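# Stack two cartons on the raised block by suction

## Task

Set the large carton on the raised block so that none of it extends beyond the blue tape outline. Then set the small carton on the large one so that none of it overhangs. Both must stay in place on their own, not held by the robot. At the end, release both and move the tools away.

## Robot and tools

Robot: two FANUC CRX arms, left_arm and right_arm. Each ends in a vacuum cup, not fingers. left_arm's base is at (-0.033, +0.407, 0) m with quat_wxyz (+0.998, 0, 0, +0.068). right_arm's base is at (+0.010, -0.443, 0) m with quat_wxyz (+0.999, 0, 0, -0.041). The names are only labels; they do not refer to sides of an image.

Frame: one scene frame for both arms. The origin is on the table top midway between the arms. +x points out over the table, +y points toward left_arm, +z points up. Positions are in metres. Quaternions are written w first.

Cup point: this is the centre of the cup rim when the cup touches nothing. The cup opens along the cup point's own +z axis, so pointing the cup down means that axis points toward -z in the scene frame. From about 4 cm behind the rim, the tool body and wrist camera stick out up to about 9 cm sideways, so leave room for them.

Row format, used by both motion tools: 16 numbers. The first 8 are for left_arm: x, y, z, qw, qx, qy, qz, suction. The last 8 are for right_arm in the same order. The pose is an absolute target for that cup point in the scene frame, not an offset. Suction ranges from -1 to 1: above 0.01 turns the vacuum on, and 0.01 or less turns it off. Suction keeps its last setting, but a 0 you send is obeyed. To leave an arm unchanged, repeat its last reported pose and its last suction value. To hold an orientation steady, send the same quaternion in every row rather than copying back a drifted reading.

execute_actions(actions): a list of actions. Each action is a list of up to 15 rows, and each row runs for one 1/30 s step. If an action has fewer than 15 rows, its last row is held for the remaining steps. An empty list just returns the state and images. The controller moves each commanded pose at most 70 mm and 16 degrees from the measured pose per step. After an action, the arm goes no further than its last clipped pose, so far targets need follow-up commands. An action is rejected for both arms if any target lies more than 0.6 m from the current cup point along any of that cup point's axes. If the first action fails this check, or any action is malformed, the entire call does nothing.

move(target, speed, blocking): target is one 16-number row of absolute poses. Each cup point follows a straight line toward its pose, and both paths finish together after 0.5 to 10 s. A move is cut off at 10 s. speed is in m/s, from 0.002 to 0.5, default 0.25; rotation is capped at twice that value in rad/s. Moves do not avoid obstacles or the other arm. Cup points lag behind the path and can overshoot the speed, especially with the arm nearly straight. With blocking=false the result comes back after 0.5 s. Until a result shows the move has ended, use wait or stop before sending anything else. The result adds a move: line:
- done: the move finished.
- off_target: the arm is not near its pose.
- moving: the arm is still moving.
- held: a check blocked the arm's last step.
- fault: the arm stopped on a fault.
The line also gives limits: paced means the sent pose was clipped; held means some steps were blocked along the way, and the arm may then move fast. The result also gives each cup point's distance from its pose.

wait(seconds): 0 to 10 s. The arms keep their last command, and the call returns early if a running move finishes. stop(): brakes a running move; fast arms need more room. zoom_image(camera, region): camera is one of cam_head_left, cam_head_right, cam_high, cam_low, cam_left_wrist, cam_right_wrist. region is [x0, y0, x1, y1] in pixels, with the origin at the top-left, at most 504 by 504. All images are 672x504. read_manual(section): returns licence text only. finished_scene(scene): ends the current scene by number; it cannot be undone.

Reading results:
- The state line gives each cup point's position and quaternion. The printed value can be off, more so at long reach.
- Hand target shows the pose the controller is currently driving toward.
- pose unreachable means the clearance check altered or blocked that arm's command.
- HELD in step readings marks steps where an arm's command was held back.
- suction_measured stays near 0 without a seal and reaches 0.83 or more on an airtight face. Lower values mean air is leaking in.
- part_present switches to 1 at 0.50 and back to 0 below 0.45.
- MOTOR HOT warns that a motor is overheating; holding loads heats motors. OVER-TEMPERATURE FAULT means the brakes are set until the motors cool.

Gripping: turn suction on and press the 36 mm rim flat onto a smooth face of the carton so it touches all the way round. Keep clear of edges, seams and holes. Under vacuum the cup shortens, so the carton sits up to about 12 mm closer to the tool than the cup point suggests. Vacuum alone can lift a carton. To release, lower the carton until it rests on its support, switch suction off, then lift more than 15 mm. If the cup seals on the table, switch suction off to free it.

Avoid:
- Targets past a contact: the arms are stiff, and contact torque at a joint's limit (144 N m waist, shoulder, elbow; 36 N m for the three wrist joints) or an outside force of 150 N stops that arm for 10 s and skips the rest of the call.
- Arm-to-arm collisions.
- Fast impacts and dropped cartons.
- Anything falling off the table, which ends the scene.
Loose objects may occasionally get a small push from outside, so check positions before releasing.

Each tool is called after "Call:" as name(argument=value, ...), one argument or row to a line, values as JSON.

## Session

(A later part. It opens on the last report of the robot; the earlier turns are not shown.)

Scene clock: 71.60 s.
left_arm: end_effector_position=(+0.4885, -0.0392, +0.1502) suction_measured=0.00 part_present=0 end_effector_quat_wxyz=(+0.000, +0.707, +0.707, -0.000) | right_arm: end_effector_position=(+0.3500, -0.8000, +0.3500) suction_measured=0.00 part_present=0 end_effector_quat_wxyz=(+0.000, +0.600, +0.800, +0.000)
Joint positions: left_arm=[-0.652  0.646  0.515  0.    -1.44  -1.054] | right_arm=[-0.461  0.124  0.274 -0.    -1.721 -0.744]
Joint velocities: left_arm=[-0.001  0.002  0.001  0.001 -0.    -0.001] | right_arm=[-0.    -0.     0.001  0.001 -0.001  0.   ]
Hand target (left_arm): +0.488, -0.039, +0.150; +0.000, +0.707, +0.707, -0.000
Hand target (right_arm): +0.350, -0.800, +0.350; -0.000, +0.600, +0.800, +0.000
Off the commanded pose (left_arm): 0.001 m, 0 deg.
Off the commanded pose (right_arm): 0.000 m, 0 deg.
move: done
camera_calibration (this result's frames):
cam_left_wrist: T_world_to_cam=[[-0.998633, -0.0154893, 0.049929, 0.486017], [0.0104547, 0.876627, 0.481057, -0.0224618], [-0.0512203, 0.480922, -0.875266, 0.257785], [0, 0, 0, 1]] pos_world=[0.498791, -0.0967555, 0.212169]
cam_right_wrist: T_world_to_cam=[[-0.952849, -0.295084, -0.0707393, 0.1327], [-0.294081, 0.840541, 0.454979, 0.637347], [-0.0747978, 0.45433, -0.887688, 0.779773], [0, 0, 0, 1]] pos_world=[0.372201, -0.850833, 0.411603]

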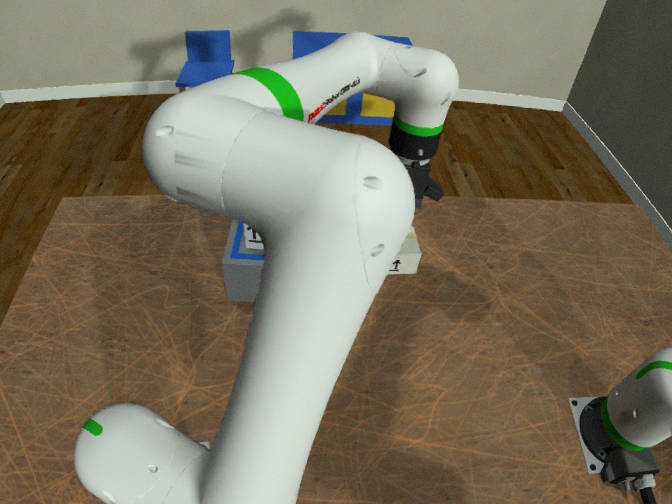

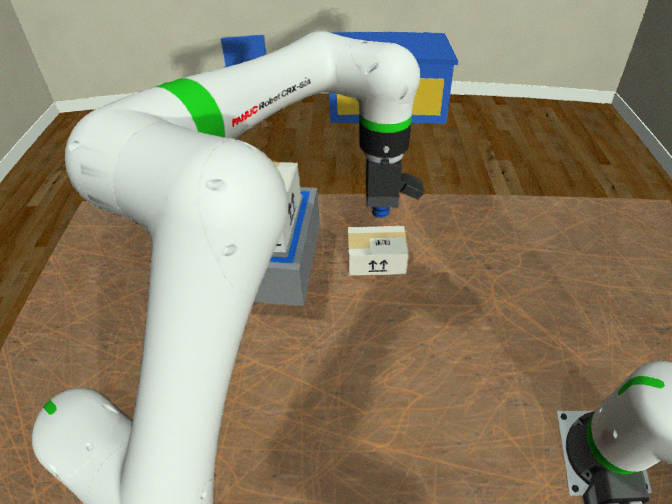

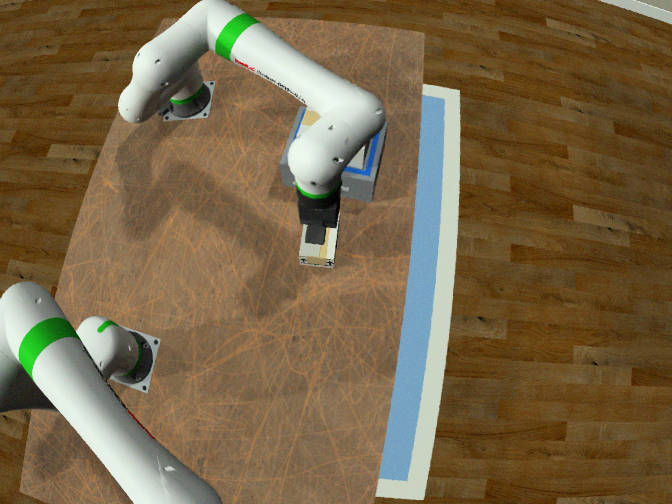

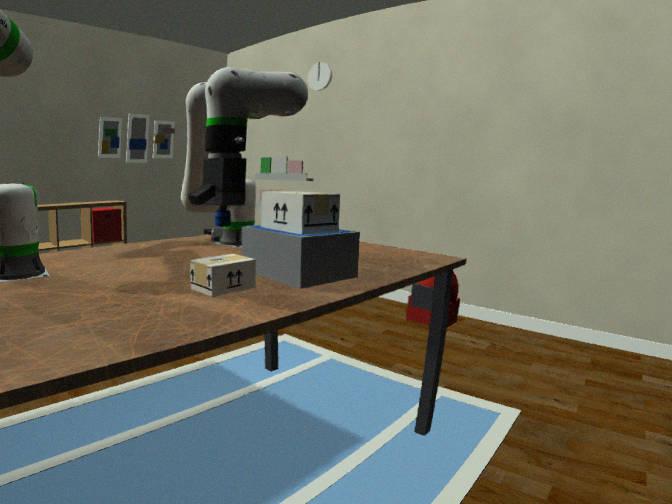

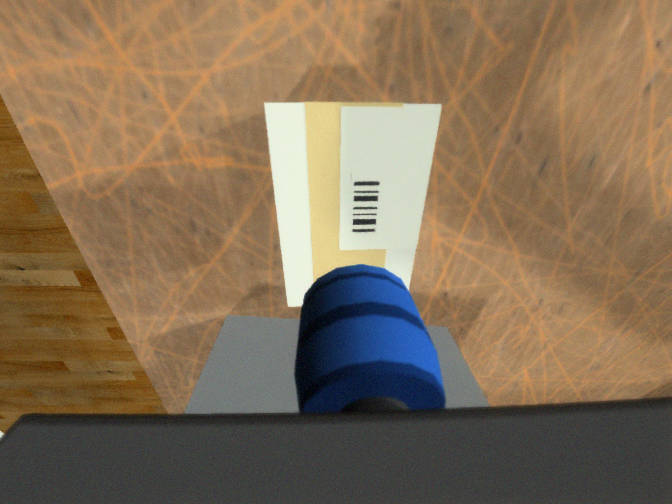

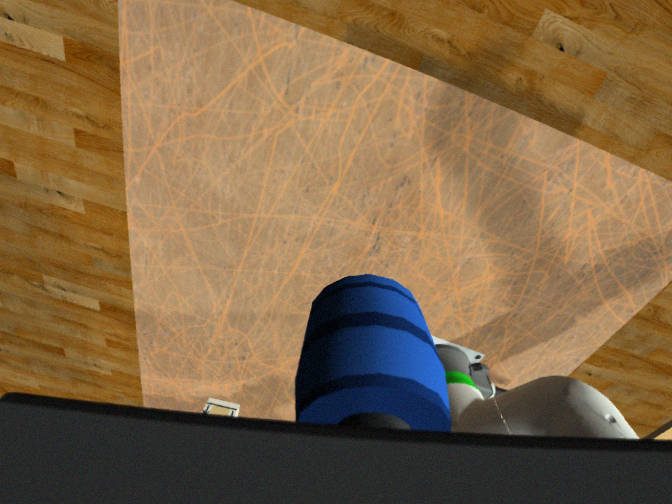

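Call:
move(
  target=[0.482,-0.038,0.082,0,0.7071,0.7071,0,1, 0.35,-0.8,0.35,0,0.6,0.8,0,0],
  speed=0.12,
)

Call:
move(
  target=[0.482,-0.038,0.066,0,0.7071,0.7071,0,1, 0.35,-0.8,0.35,0,0.6,0.8,0,0],
  speed=0.02,
)

Call:
move(
  target=[0.482,-0.02,0.32,0,0.5,0.866,0,1, 0.35,-0.8,0.35,0,0.6,0.8,0,0],
)

Call:
move(
  target=[0.491,0.206,0.31,0,0.052,0.9986,0,1, 0.35,-0.8,0.35,0,0.6,0.8,0,0],
)

Call:
move(
  target=[0.491,0.206,0.29,0,0.052,0.9986,0,1, 0.35,-0.8,0.35,0,0.6,0.8,0,0],
  speed=0.04,
)

Call:
zoom_image(
  camera="cam_low",
  region=[230, 130, 370, 260],
)

Call:
zoom_image(
  camera="cam_head_right",
  region=[190, 110, 350, 270],
)

Scene clock: 82.17 s.
left_arm: end_effector_position=(+0.4823, -0.0381, +0.0820) suction_measured=0.00 part_present=0 end_effector_quat_wxyz=(+0.000, +0.707, +0.707, +0.000) | right_arm: end_effector_position=(+0.3500, -0.8000, +0.3500) suction_measured=0.00 part_present=0 end_effector_quat_wxyz=(+0.000, +0.600, +0.800, +0.000)
Joint positions: left_arm=[-0.656  0.67   0.39  -0.    -1.292 -1.051] | right_arm=[-0.461  0.124  0.274 -0.    -1.721 -0.744]
Joint velocities: left_arm=[ 0.001 -0.    -0.001 -0.     0.    -0.   ] | right_arm=[ 0.001  0.     0.    -0.    -0.001 -0.   ]
Hand target (left_arm): +0.482, -0.038, +0.082; +0.000, +0.707, +0.707, -0.000
Hand target (right_arm): +0.350, -0.800, +0.350; -0.000, +0.600, +0.800, +0.000
Off the commanded pose (left_arm): 0.000 m, 0 deg.
Off the commanded pose (right_arm): 0.000 m, 0 deg.
move: done
camera_calibration (this result's frames):
cam_left_wrist: T_world_to_cam=[[-0.998644, -0.015465, 0.0497013, 0.483274], [0.0103953, 0.876353, 0.481556, 0.0094408], [-0.0510032, 0.48142, -0.875005, 0.197139], [0, 0, 0, 1]] pos_world=[0.492576, -0.0957064, 0.143932]
cam_right_wrist: T_world_to_cam=[[-0.952849, -0.295084, -0.0707394, 0.1327], [-0.294082, 0.840541, 0.45498, 0.637346], [-0.074798, 0.45433, -0.887688, 0.779773], [0, 0, 0, 1]] pos_world=[0.372201, -0.850833, 0.411603]

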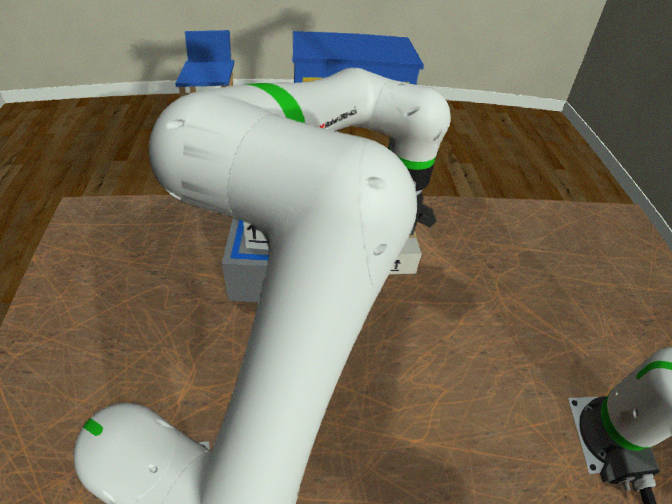

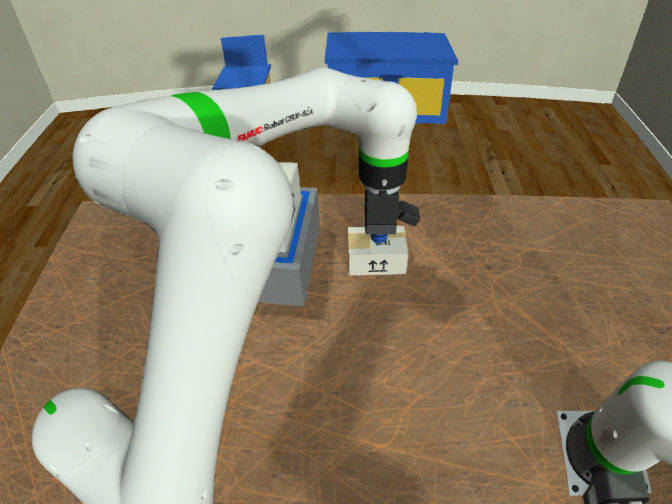

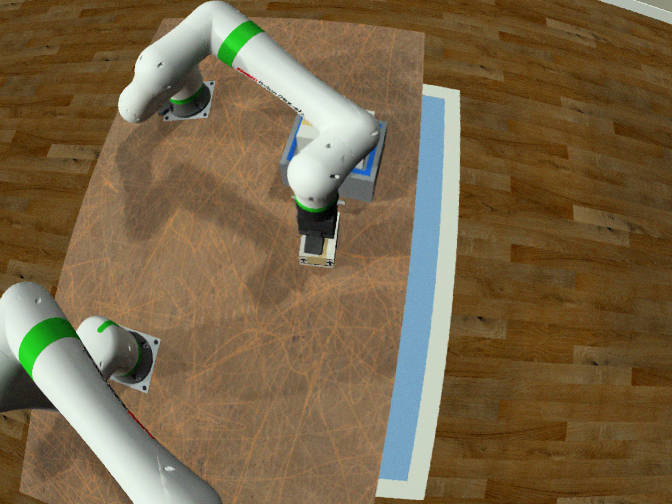

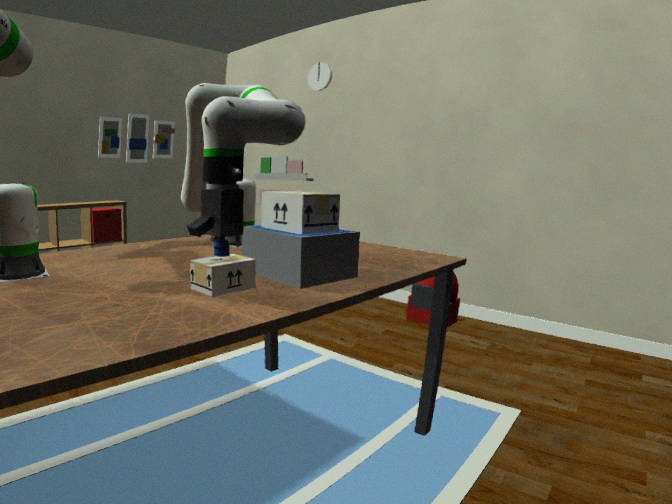

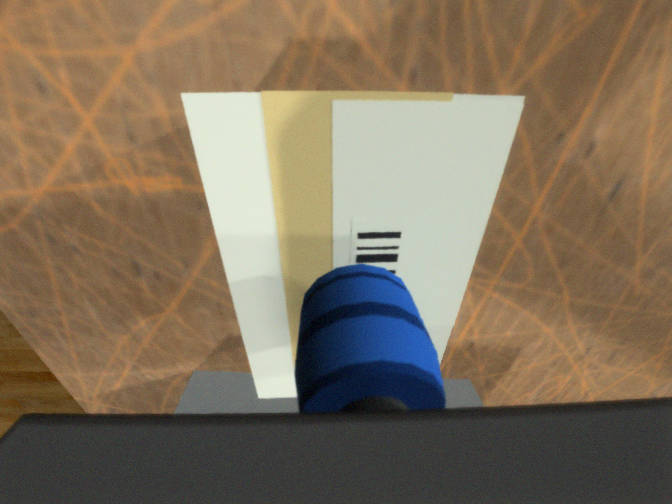

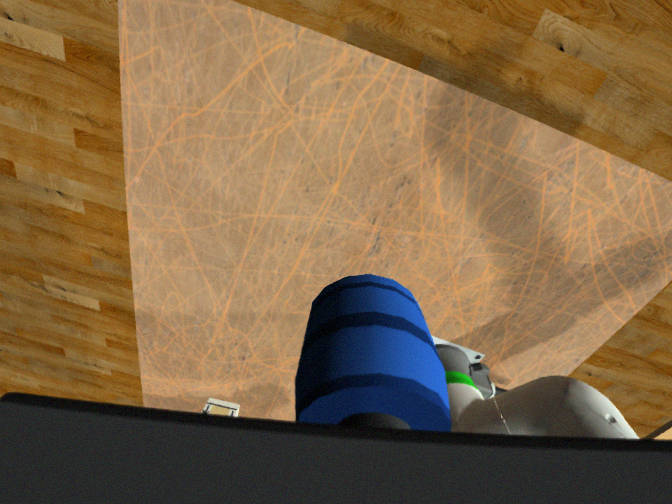

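Scene clock: 83.20 s.
left_arm: end_effector_position=(+0.4820, -0.0380, +0.0660) suction_measured=0.90 part_present=1 end_effector_quat_wxyz=(+0.000, +0.707, +0.707, +0.000) | right_arm: end_effector_position=(+0.3500, -0.8000, +0.3500) suction_measured=0.00 part_present=0 end_effector_quat_wxyz=(+0.000, +0.600, +0.800, +0.000)
Joint positions: left_arm=[-0.656  0.681  0.37  -0.    -1.26  -1.051] | right_arm=[-0.461  0.124  0.274 -0.    -1.721 -0.744]
Joint velocities: left_arm=[ 0.     0.    -0.001  0.     0.001  0.   ] | right_arm=[ 0.001  0.     0.001  0.001  0.    -0.   ]
Hand target (left_arm): +0.482, -0.038, +0.066; +0.000, +0.707, +0.707, -0.000
Hand target (right_arm): +0.350, -0.800, +0.350; -0.000, +0.600, +0.800, +0.000
Off the commanded pose (left_arm): 0.000 m, 0 deg.
Off the commanded pose (right_arm): 0.000 m, 0 deg.
move: done
camera_calibration (this result's frames):
cam_left_wrist: T_world_to_cam=[[-0.998636, -0.0155242, 0.0498489, 0.483809], [0.0104095, 0.876402, 0.481469, 0.0170861], [-0.0511621, 0.481331, -0.875045, 0.183175], [0, 0, 0, 1]] pos_world=[0.492343, -0.0956314, 0.127943]
cam_right_wrist: T_world_to_cam=[[-0.952849, -0.295084, -0.0707393, 0.1327], [-0.294082, 0.840541, 0.454979, 0.637347], [-0.074798, 0.45433, -0.887688, 0.779773], [0, 0, 0, 1]] pos_world=[0.372201, -0.850833, 0.411603]

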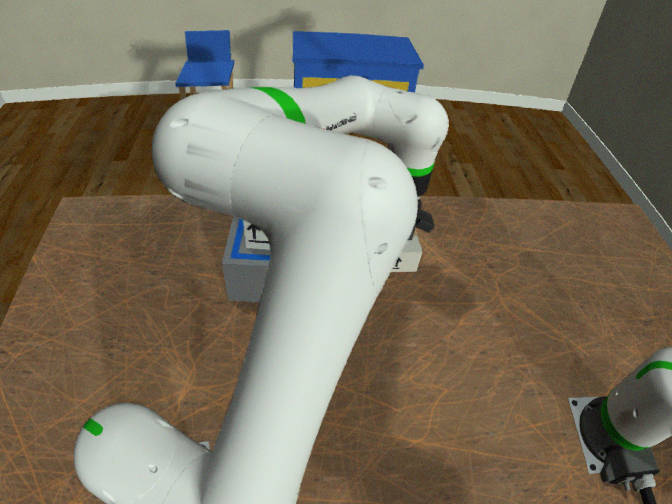

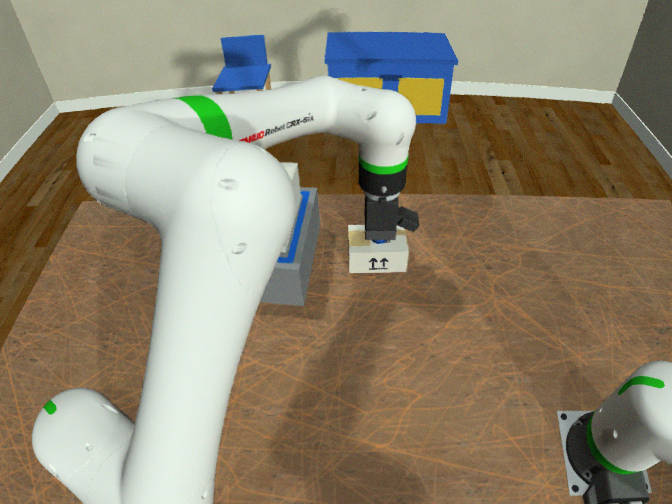

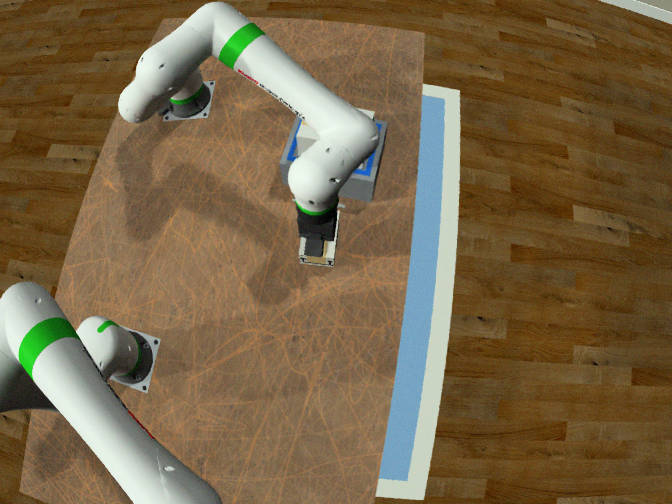

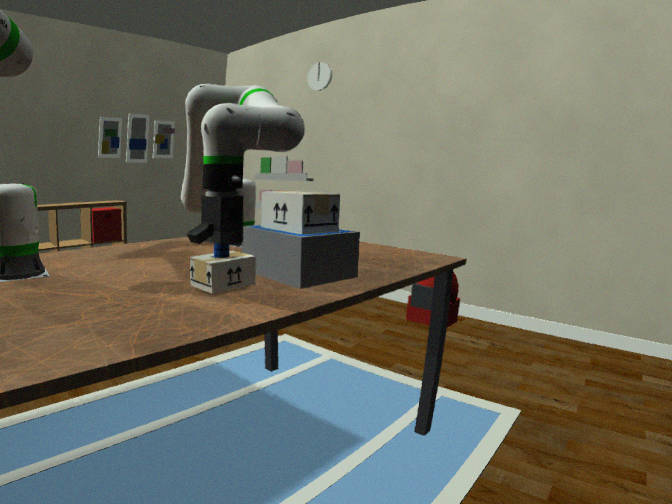

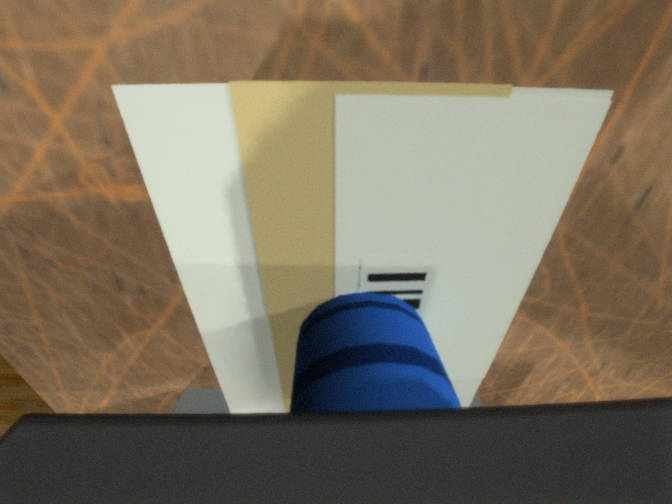

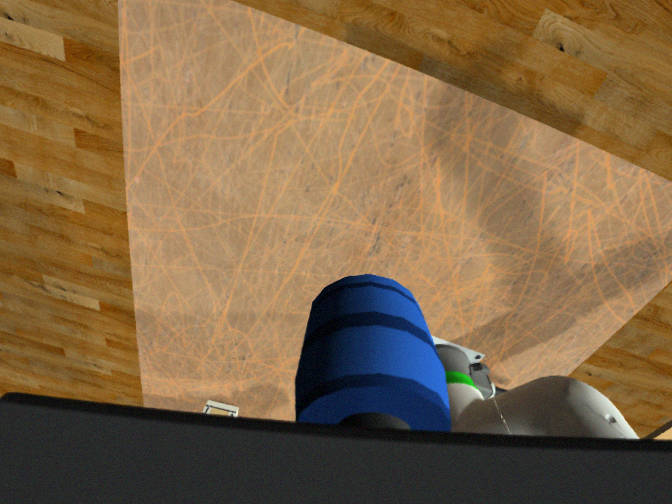

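Scene clock: 84.73 s.
left_arm: end_effector_position=(+0.4810, -0.0194, +0.3199) suction_measured=0.93 part_present=1 end_effector_quat_wxyz=(-0.000, +0.500, +0.866, +0.000) | right_arm: end_effector_position=(+0.3500, -0.8000, +0.3500) suction_measured=0.00 part_present=0 end_effector_quat_wxyz=(+0.000, +0.600, +0.800, +0.000)
Joint positions: left_arm=[-0.632  0.62   0.871 -0.    -1.823 -0.551] | right_arm=[-0.461  0.124  0.274 -0.    -1.721 -0.744]
Joint velocities: left_arm=[-0.002  0.001  0.004 -0.001 -0.002 -0.   ] | right_arm=[ 0.001 -0.    -0.002  0.001  0.001 -0.   ]
Hand target (left_arm): +0.481, -0.019, +0.320; -0.000, +0.500, +0.866, +0.000
Hand target (right_arm): +0.350, -0.800, +0.350; -0.000, +0.600, +0.800, +0.000
Off the commanded pose (left_arm): 0.001 m, 0 deg.
Off the commanded pose (right_arm): 0.000 m, 0 deg.
move: done
camera_calibration (this result's frames):
cam_left_wrist: T_world_to_cam=[[-0.856954, -0.512983, 0.0497919, 0.392614], [-0.429382, 0.764036, 0.481539, 0.0878568], [-0.285064, 0.391277, -0.875009, 0.507094], [0, 0, 0, 1]] pos_world=[0.51873, -0.0641358, 0.381856]
cam_right_wrist: T_world_to_cam=[[-0.952849, -0.295084, -0.0707393, 0.1327], [-0.294082, 0.840541, 0.45498, 0.637346], [-0.0747981, 0.45433, -0.887688, 0.779773], [0, 0, 0, 1]] pos_world=[0.372201, -0.850833, 0.411603]

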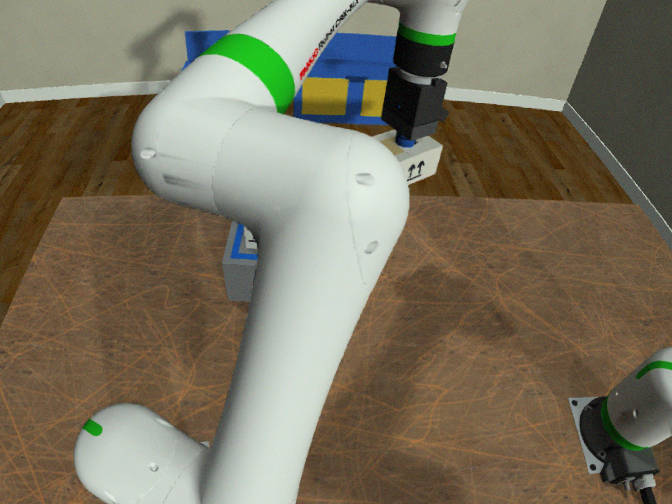

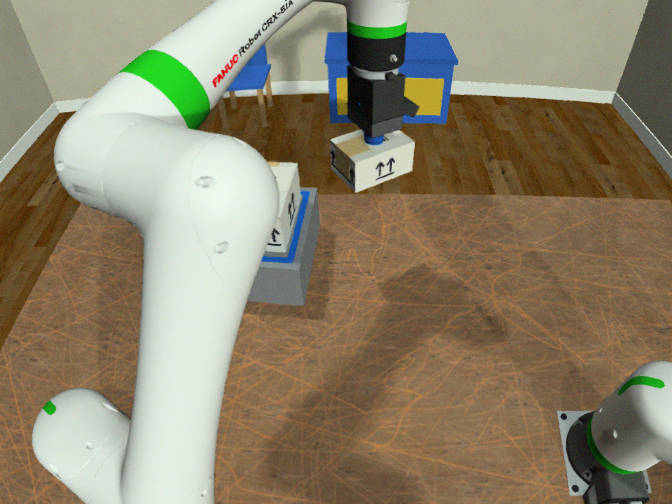

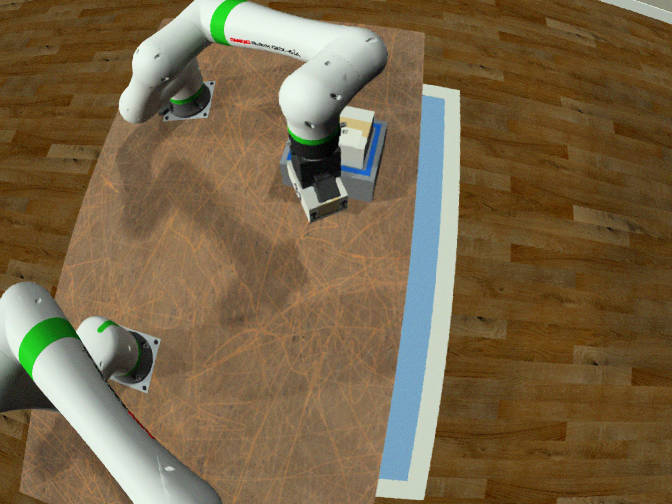

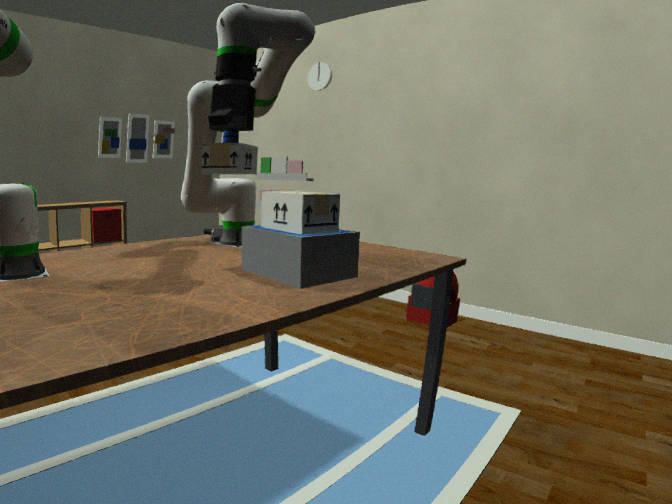

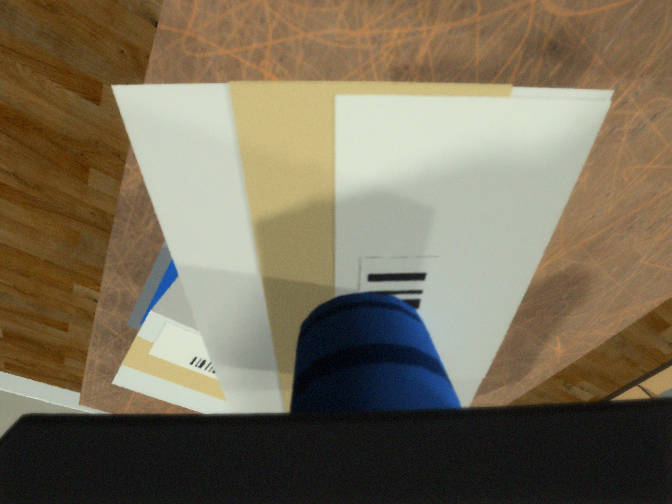

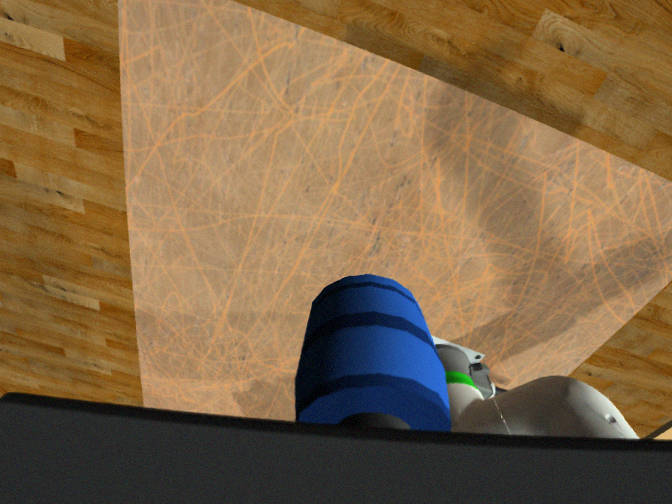

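Scene clock: 87.00 s.
left_arm: end_effector_position=(+0.4908, +0.2061, +0.3096) suction_measured=0.93 part_present=1 end_effector_quat_wxyz=(+0.000, +0.052, +0.999, +0.001) | right_arm: end_effector_position=(+0.3500, -0.8000, +0.3500) suction_measured=0.00 part_present=0 end_effector_quat_wxyz=(+0.000, +0.600, +0.800, +0.000)
Joint positions: left_arm=[-0.269  0.289  0.378 -0.002 -1.659  0.029] | right_arm=[-0.461  0.124  0.274 -0.    -1.721 -0.744]
Joint velocities: left_arm=[ 0.001 -0.001 -0.     0.001  0.     0.   ] | right_arm=[-0.001  0.     0.001  0.     0.    -0.   ]
Hand target (left_arm): +0.491, +0.206, +0.310; +0.000, +0.052, +0.999, +0.001
Hand target (right_arm): +0.350, -0.800, +0.350; -0.000, +0.600, +0.800, +0.000
Off the commanded pose (left_arm): 0.000 m, 0 deg.
Off the commanded pose (right_arm): 0.000 m, 0 deg.
move: done
camera_calibration (this result's frames):
cam_left_wrist: T_world_to_cam=[[-0.088377, -0.994944, 0.0477088, 0.239947], [-0.870804, 0.100427, 0.481264, 0.278254], [-0.483622, 0.000987631, -0.875277, 0.590616], [0, 0, 0, 1]] pos_world=[0.549145, 0.210206, 0.371592]
cam_right_wrist: T_world_to_cam=[[-0.952849, -0.295084, -0.0707394, 0.1327], [-0.294082, 0.840541, 0.45498, 0.637346], [-0.0747979, 0.45433, -0.887688, 0.779773], [0, 0, 0, 1]] pos_world=[0.372201, -0.850832, 0.411603]

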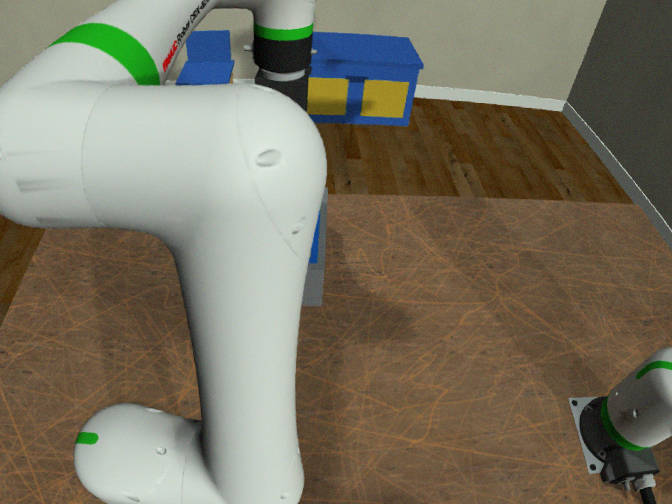

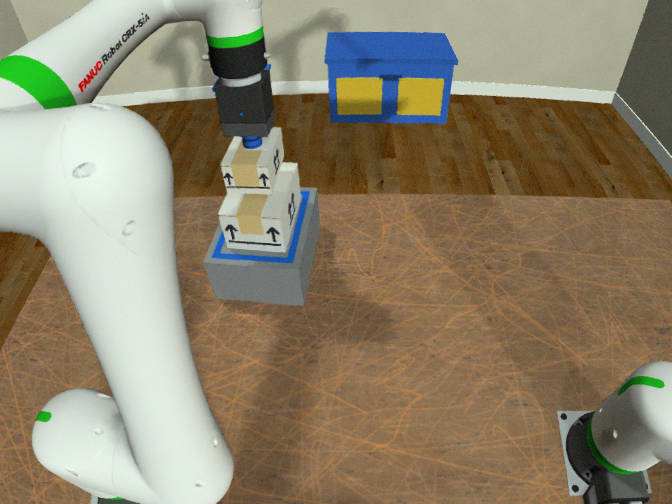

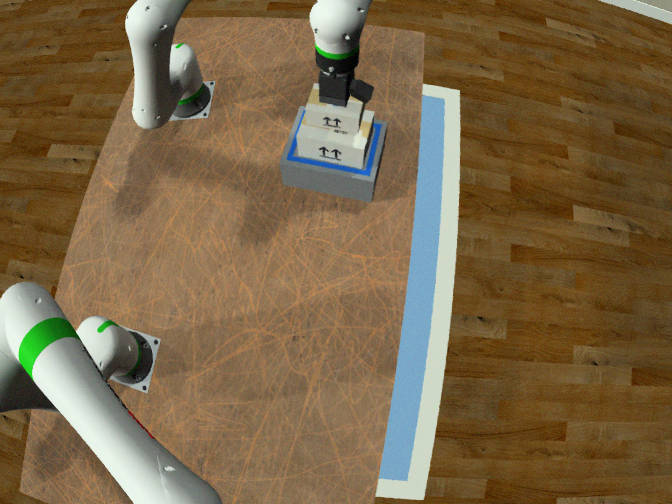

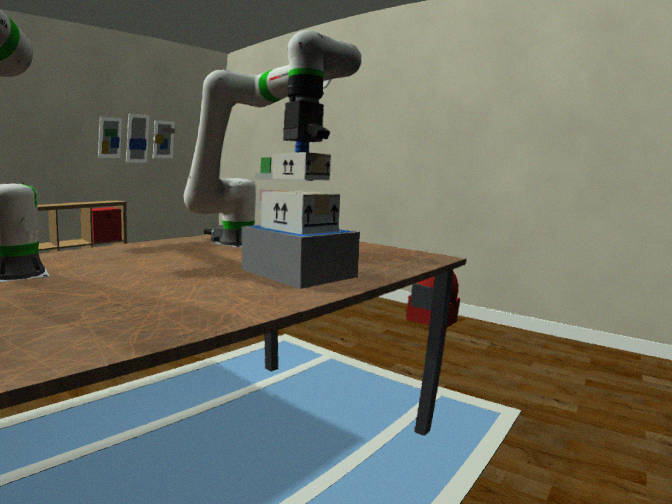

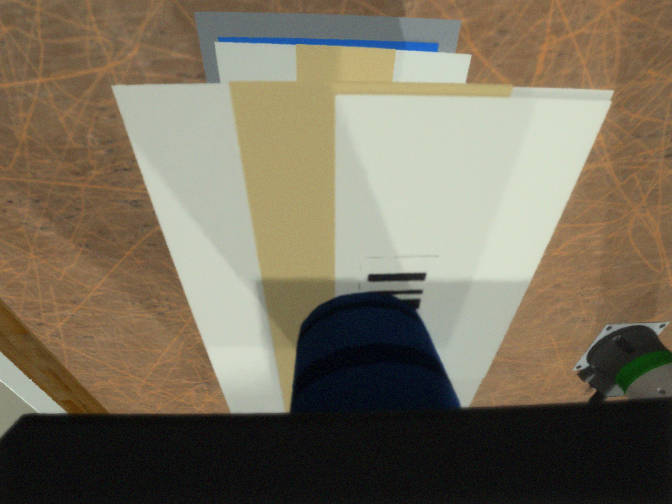

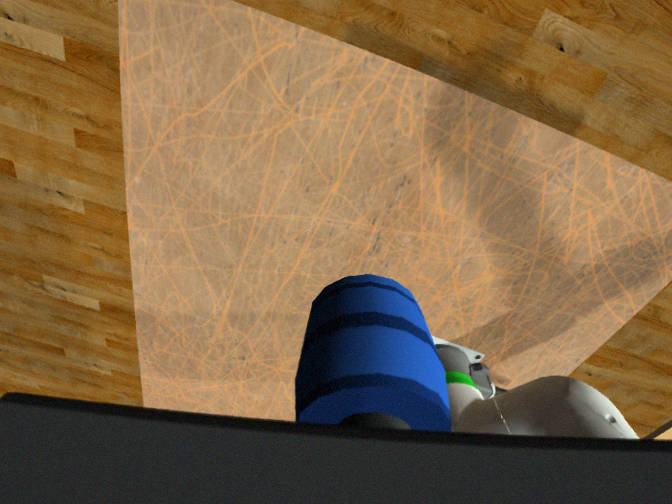

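Scene clock: 87.77 s.
left_arm: end_effector_position=(+0.4911, +0.2060, +0.2900) suction_measured=0.93 part_present=1 end_effector_quat_wxyz=(+0.000, +0.052, +0.999, +0.000) | right_arm: end_effector_position=(+0.3500, -0.8000, +0.3500) suction_measured=0.00 part_present=0 end_effector_quat_wxyz=(+0.000, +0.600, +0.800, +0.000)
Joint positions: left_arm=[-0.268  0.287  0.328 -0.    -1.612  0.028] | right_arm=[-0.461  0.124  0.274 -0.    -1.721 -0.744]
Joint velocities: left_arm=[-0.001 -0.    -0.001 -0.001  0.001  0.001] | right_arm=[ 0.    -0.    -0.001  0.    -0.    -0.   ]
Hand target (left_arm): +0.491, +0.206, +0.290; +0.000, +0.052, +0.999, +0.000
Hand target (right_arm): +0.350, -0.800, +0.350; -0.000, +0.600, +0.800, +0.000
Off the commanded pose (left_arm): 0.000 m, 0 deg.
Off the commanded pose (right_arm): 0.000 m, 0 deg.
move: done
camera_calibration (this result's frames):
cam_left_wrist: T_world_to_cam=[[-0.0882662, -0.994849, 0.0498549, 0.240111], [-0.870595, 0.101369, 0.481445, 0.287568], [-0.484019, -0.000908128, -0.875057, 0.57411], [0, 0, 0, 1]] pos_world=[0.549429, 0.210245, 0.35196]
cam_right_wrist: T_world_to_cam=[[-0.952849, -0.295084, -0.0707395, 0.1327], [-0.294082, 0.840541, 0.45498, 0.637346], [-0.0747979, 0.45433, -0.887688, 0.779773], [0, 0, 0, 1]] pos_world=[0.372201, -0.850832, 0.411603]

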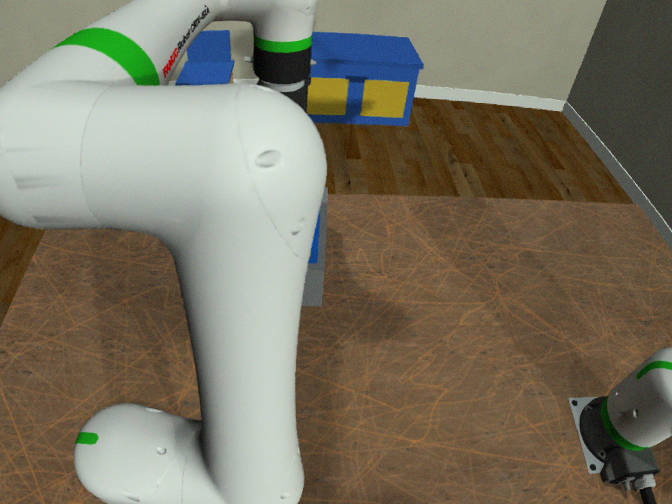

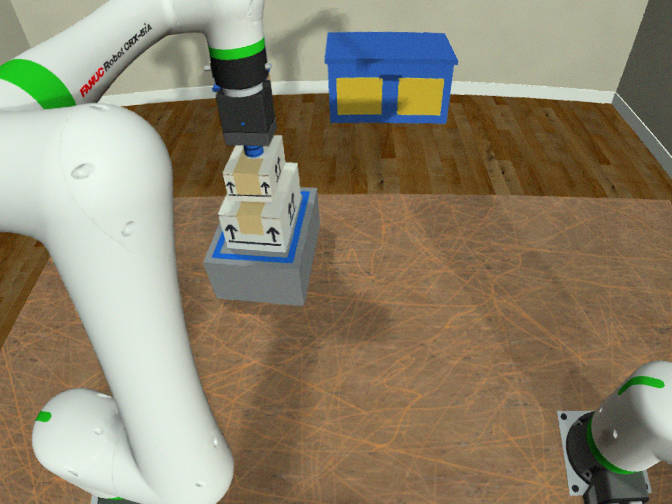

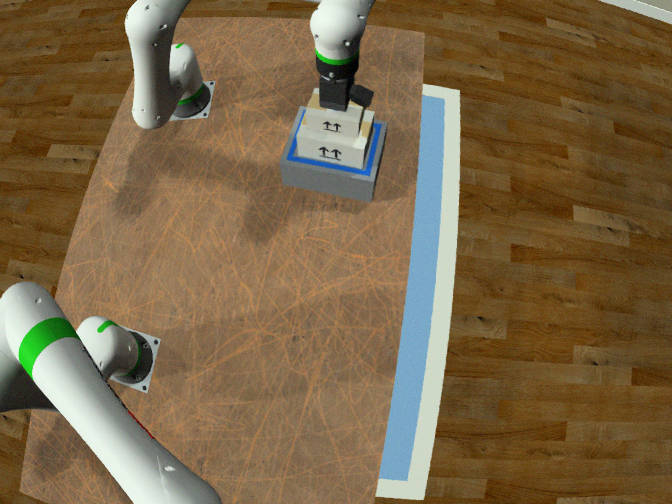

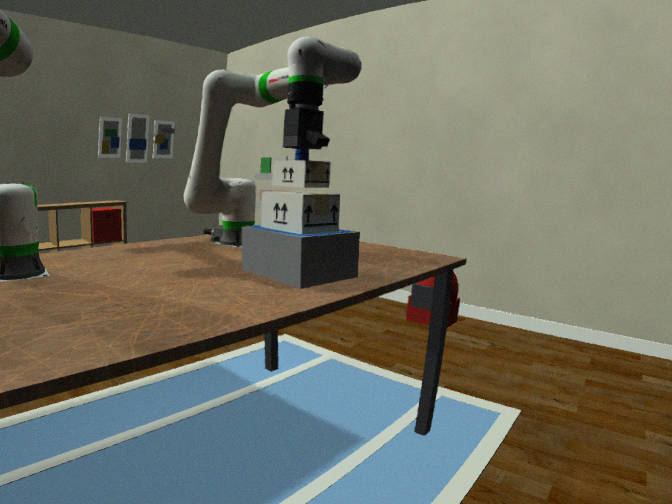

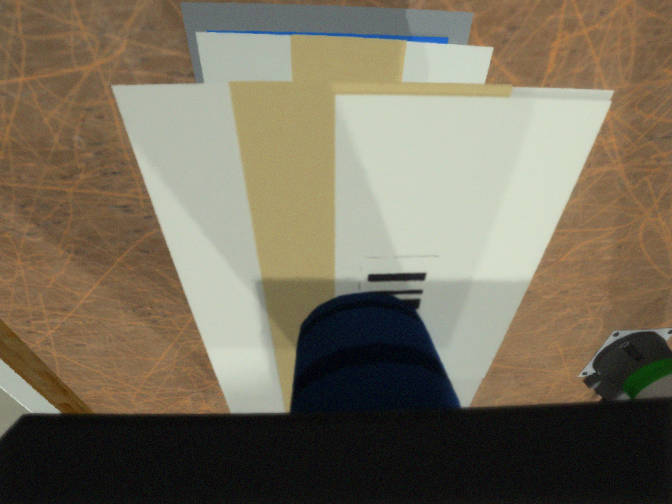

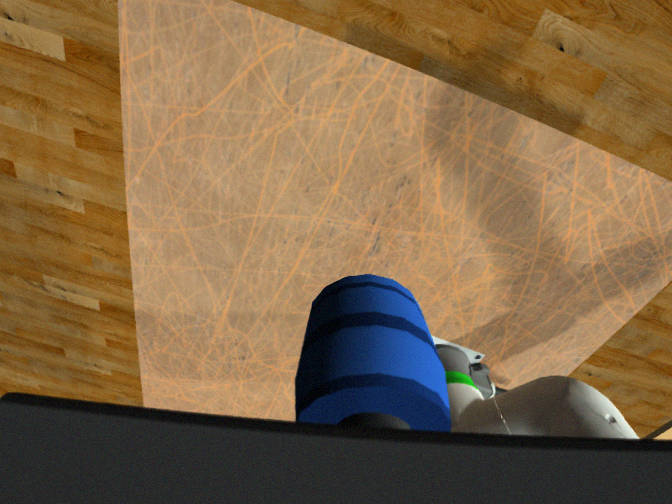

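Region (230, 130, 370, 260) of cam_low's 672x504 image, scaled by 3.600, with more detail than that image has; it fills the top 468 rows of this view, and the rest is white.

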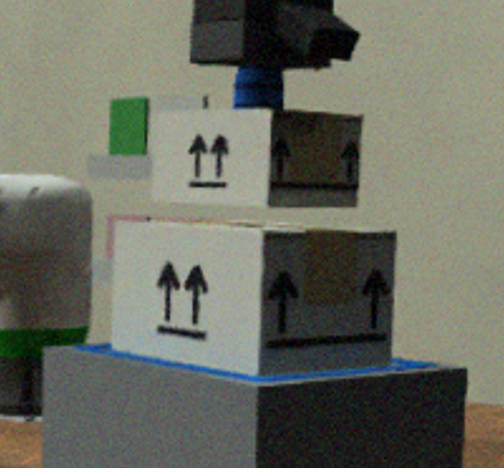

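Region (190, 110, 350, 270) of cam_head_right's 672x504 image, scaled by 3.150, with more detail than that image has.

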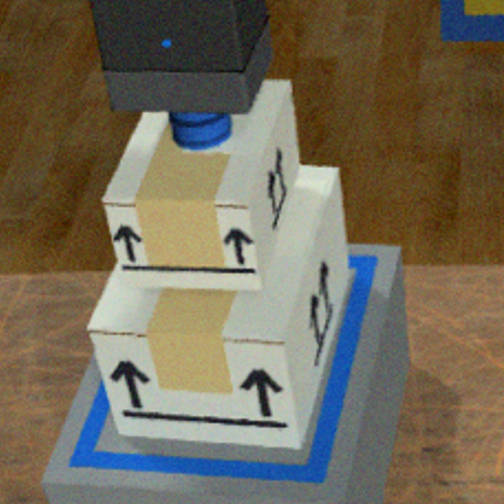

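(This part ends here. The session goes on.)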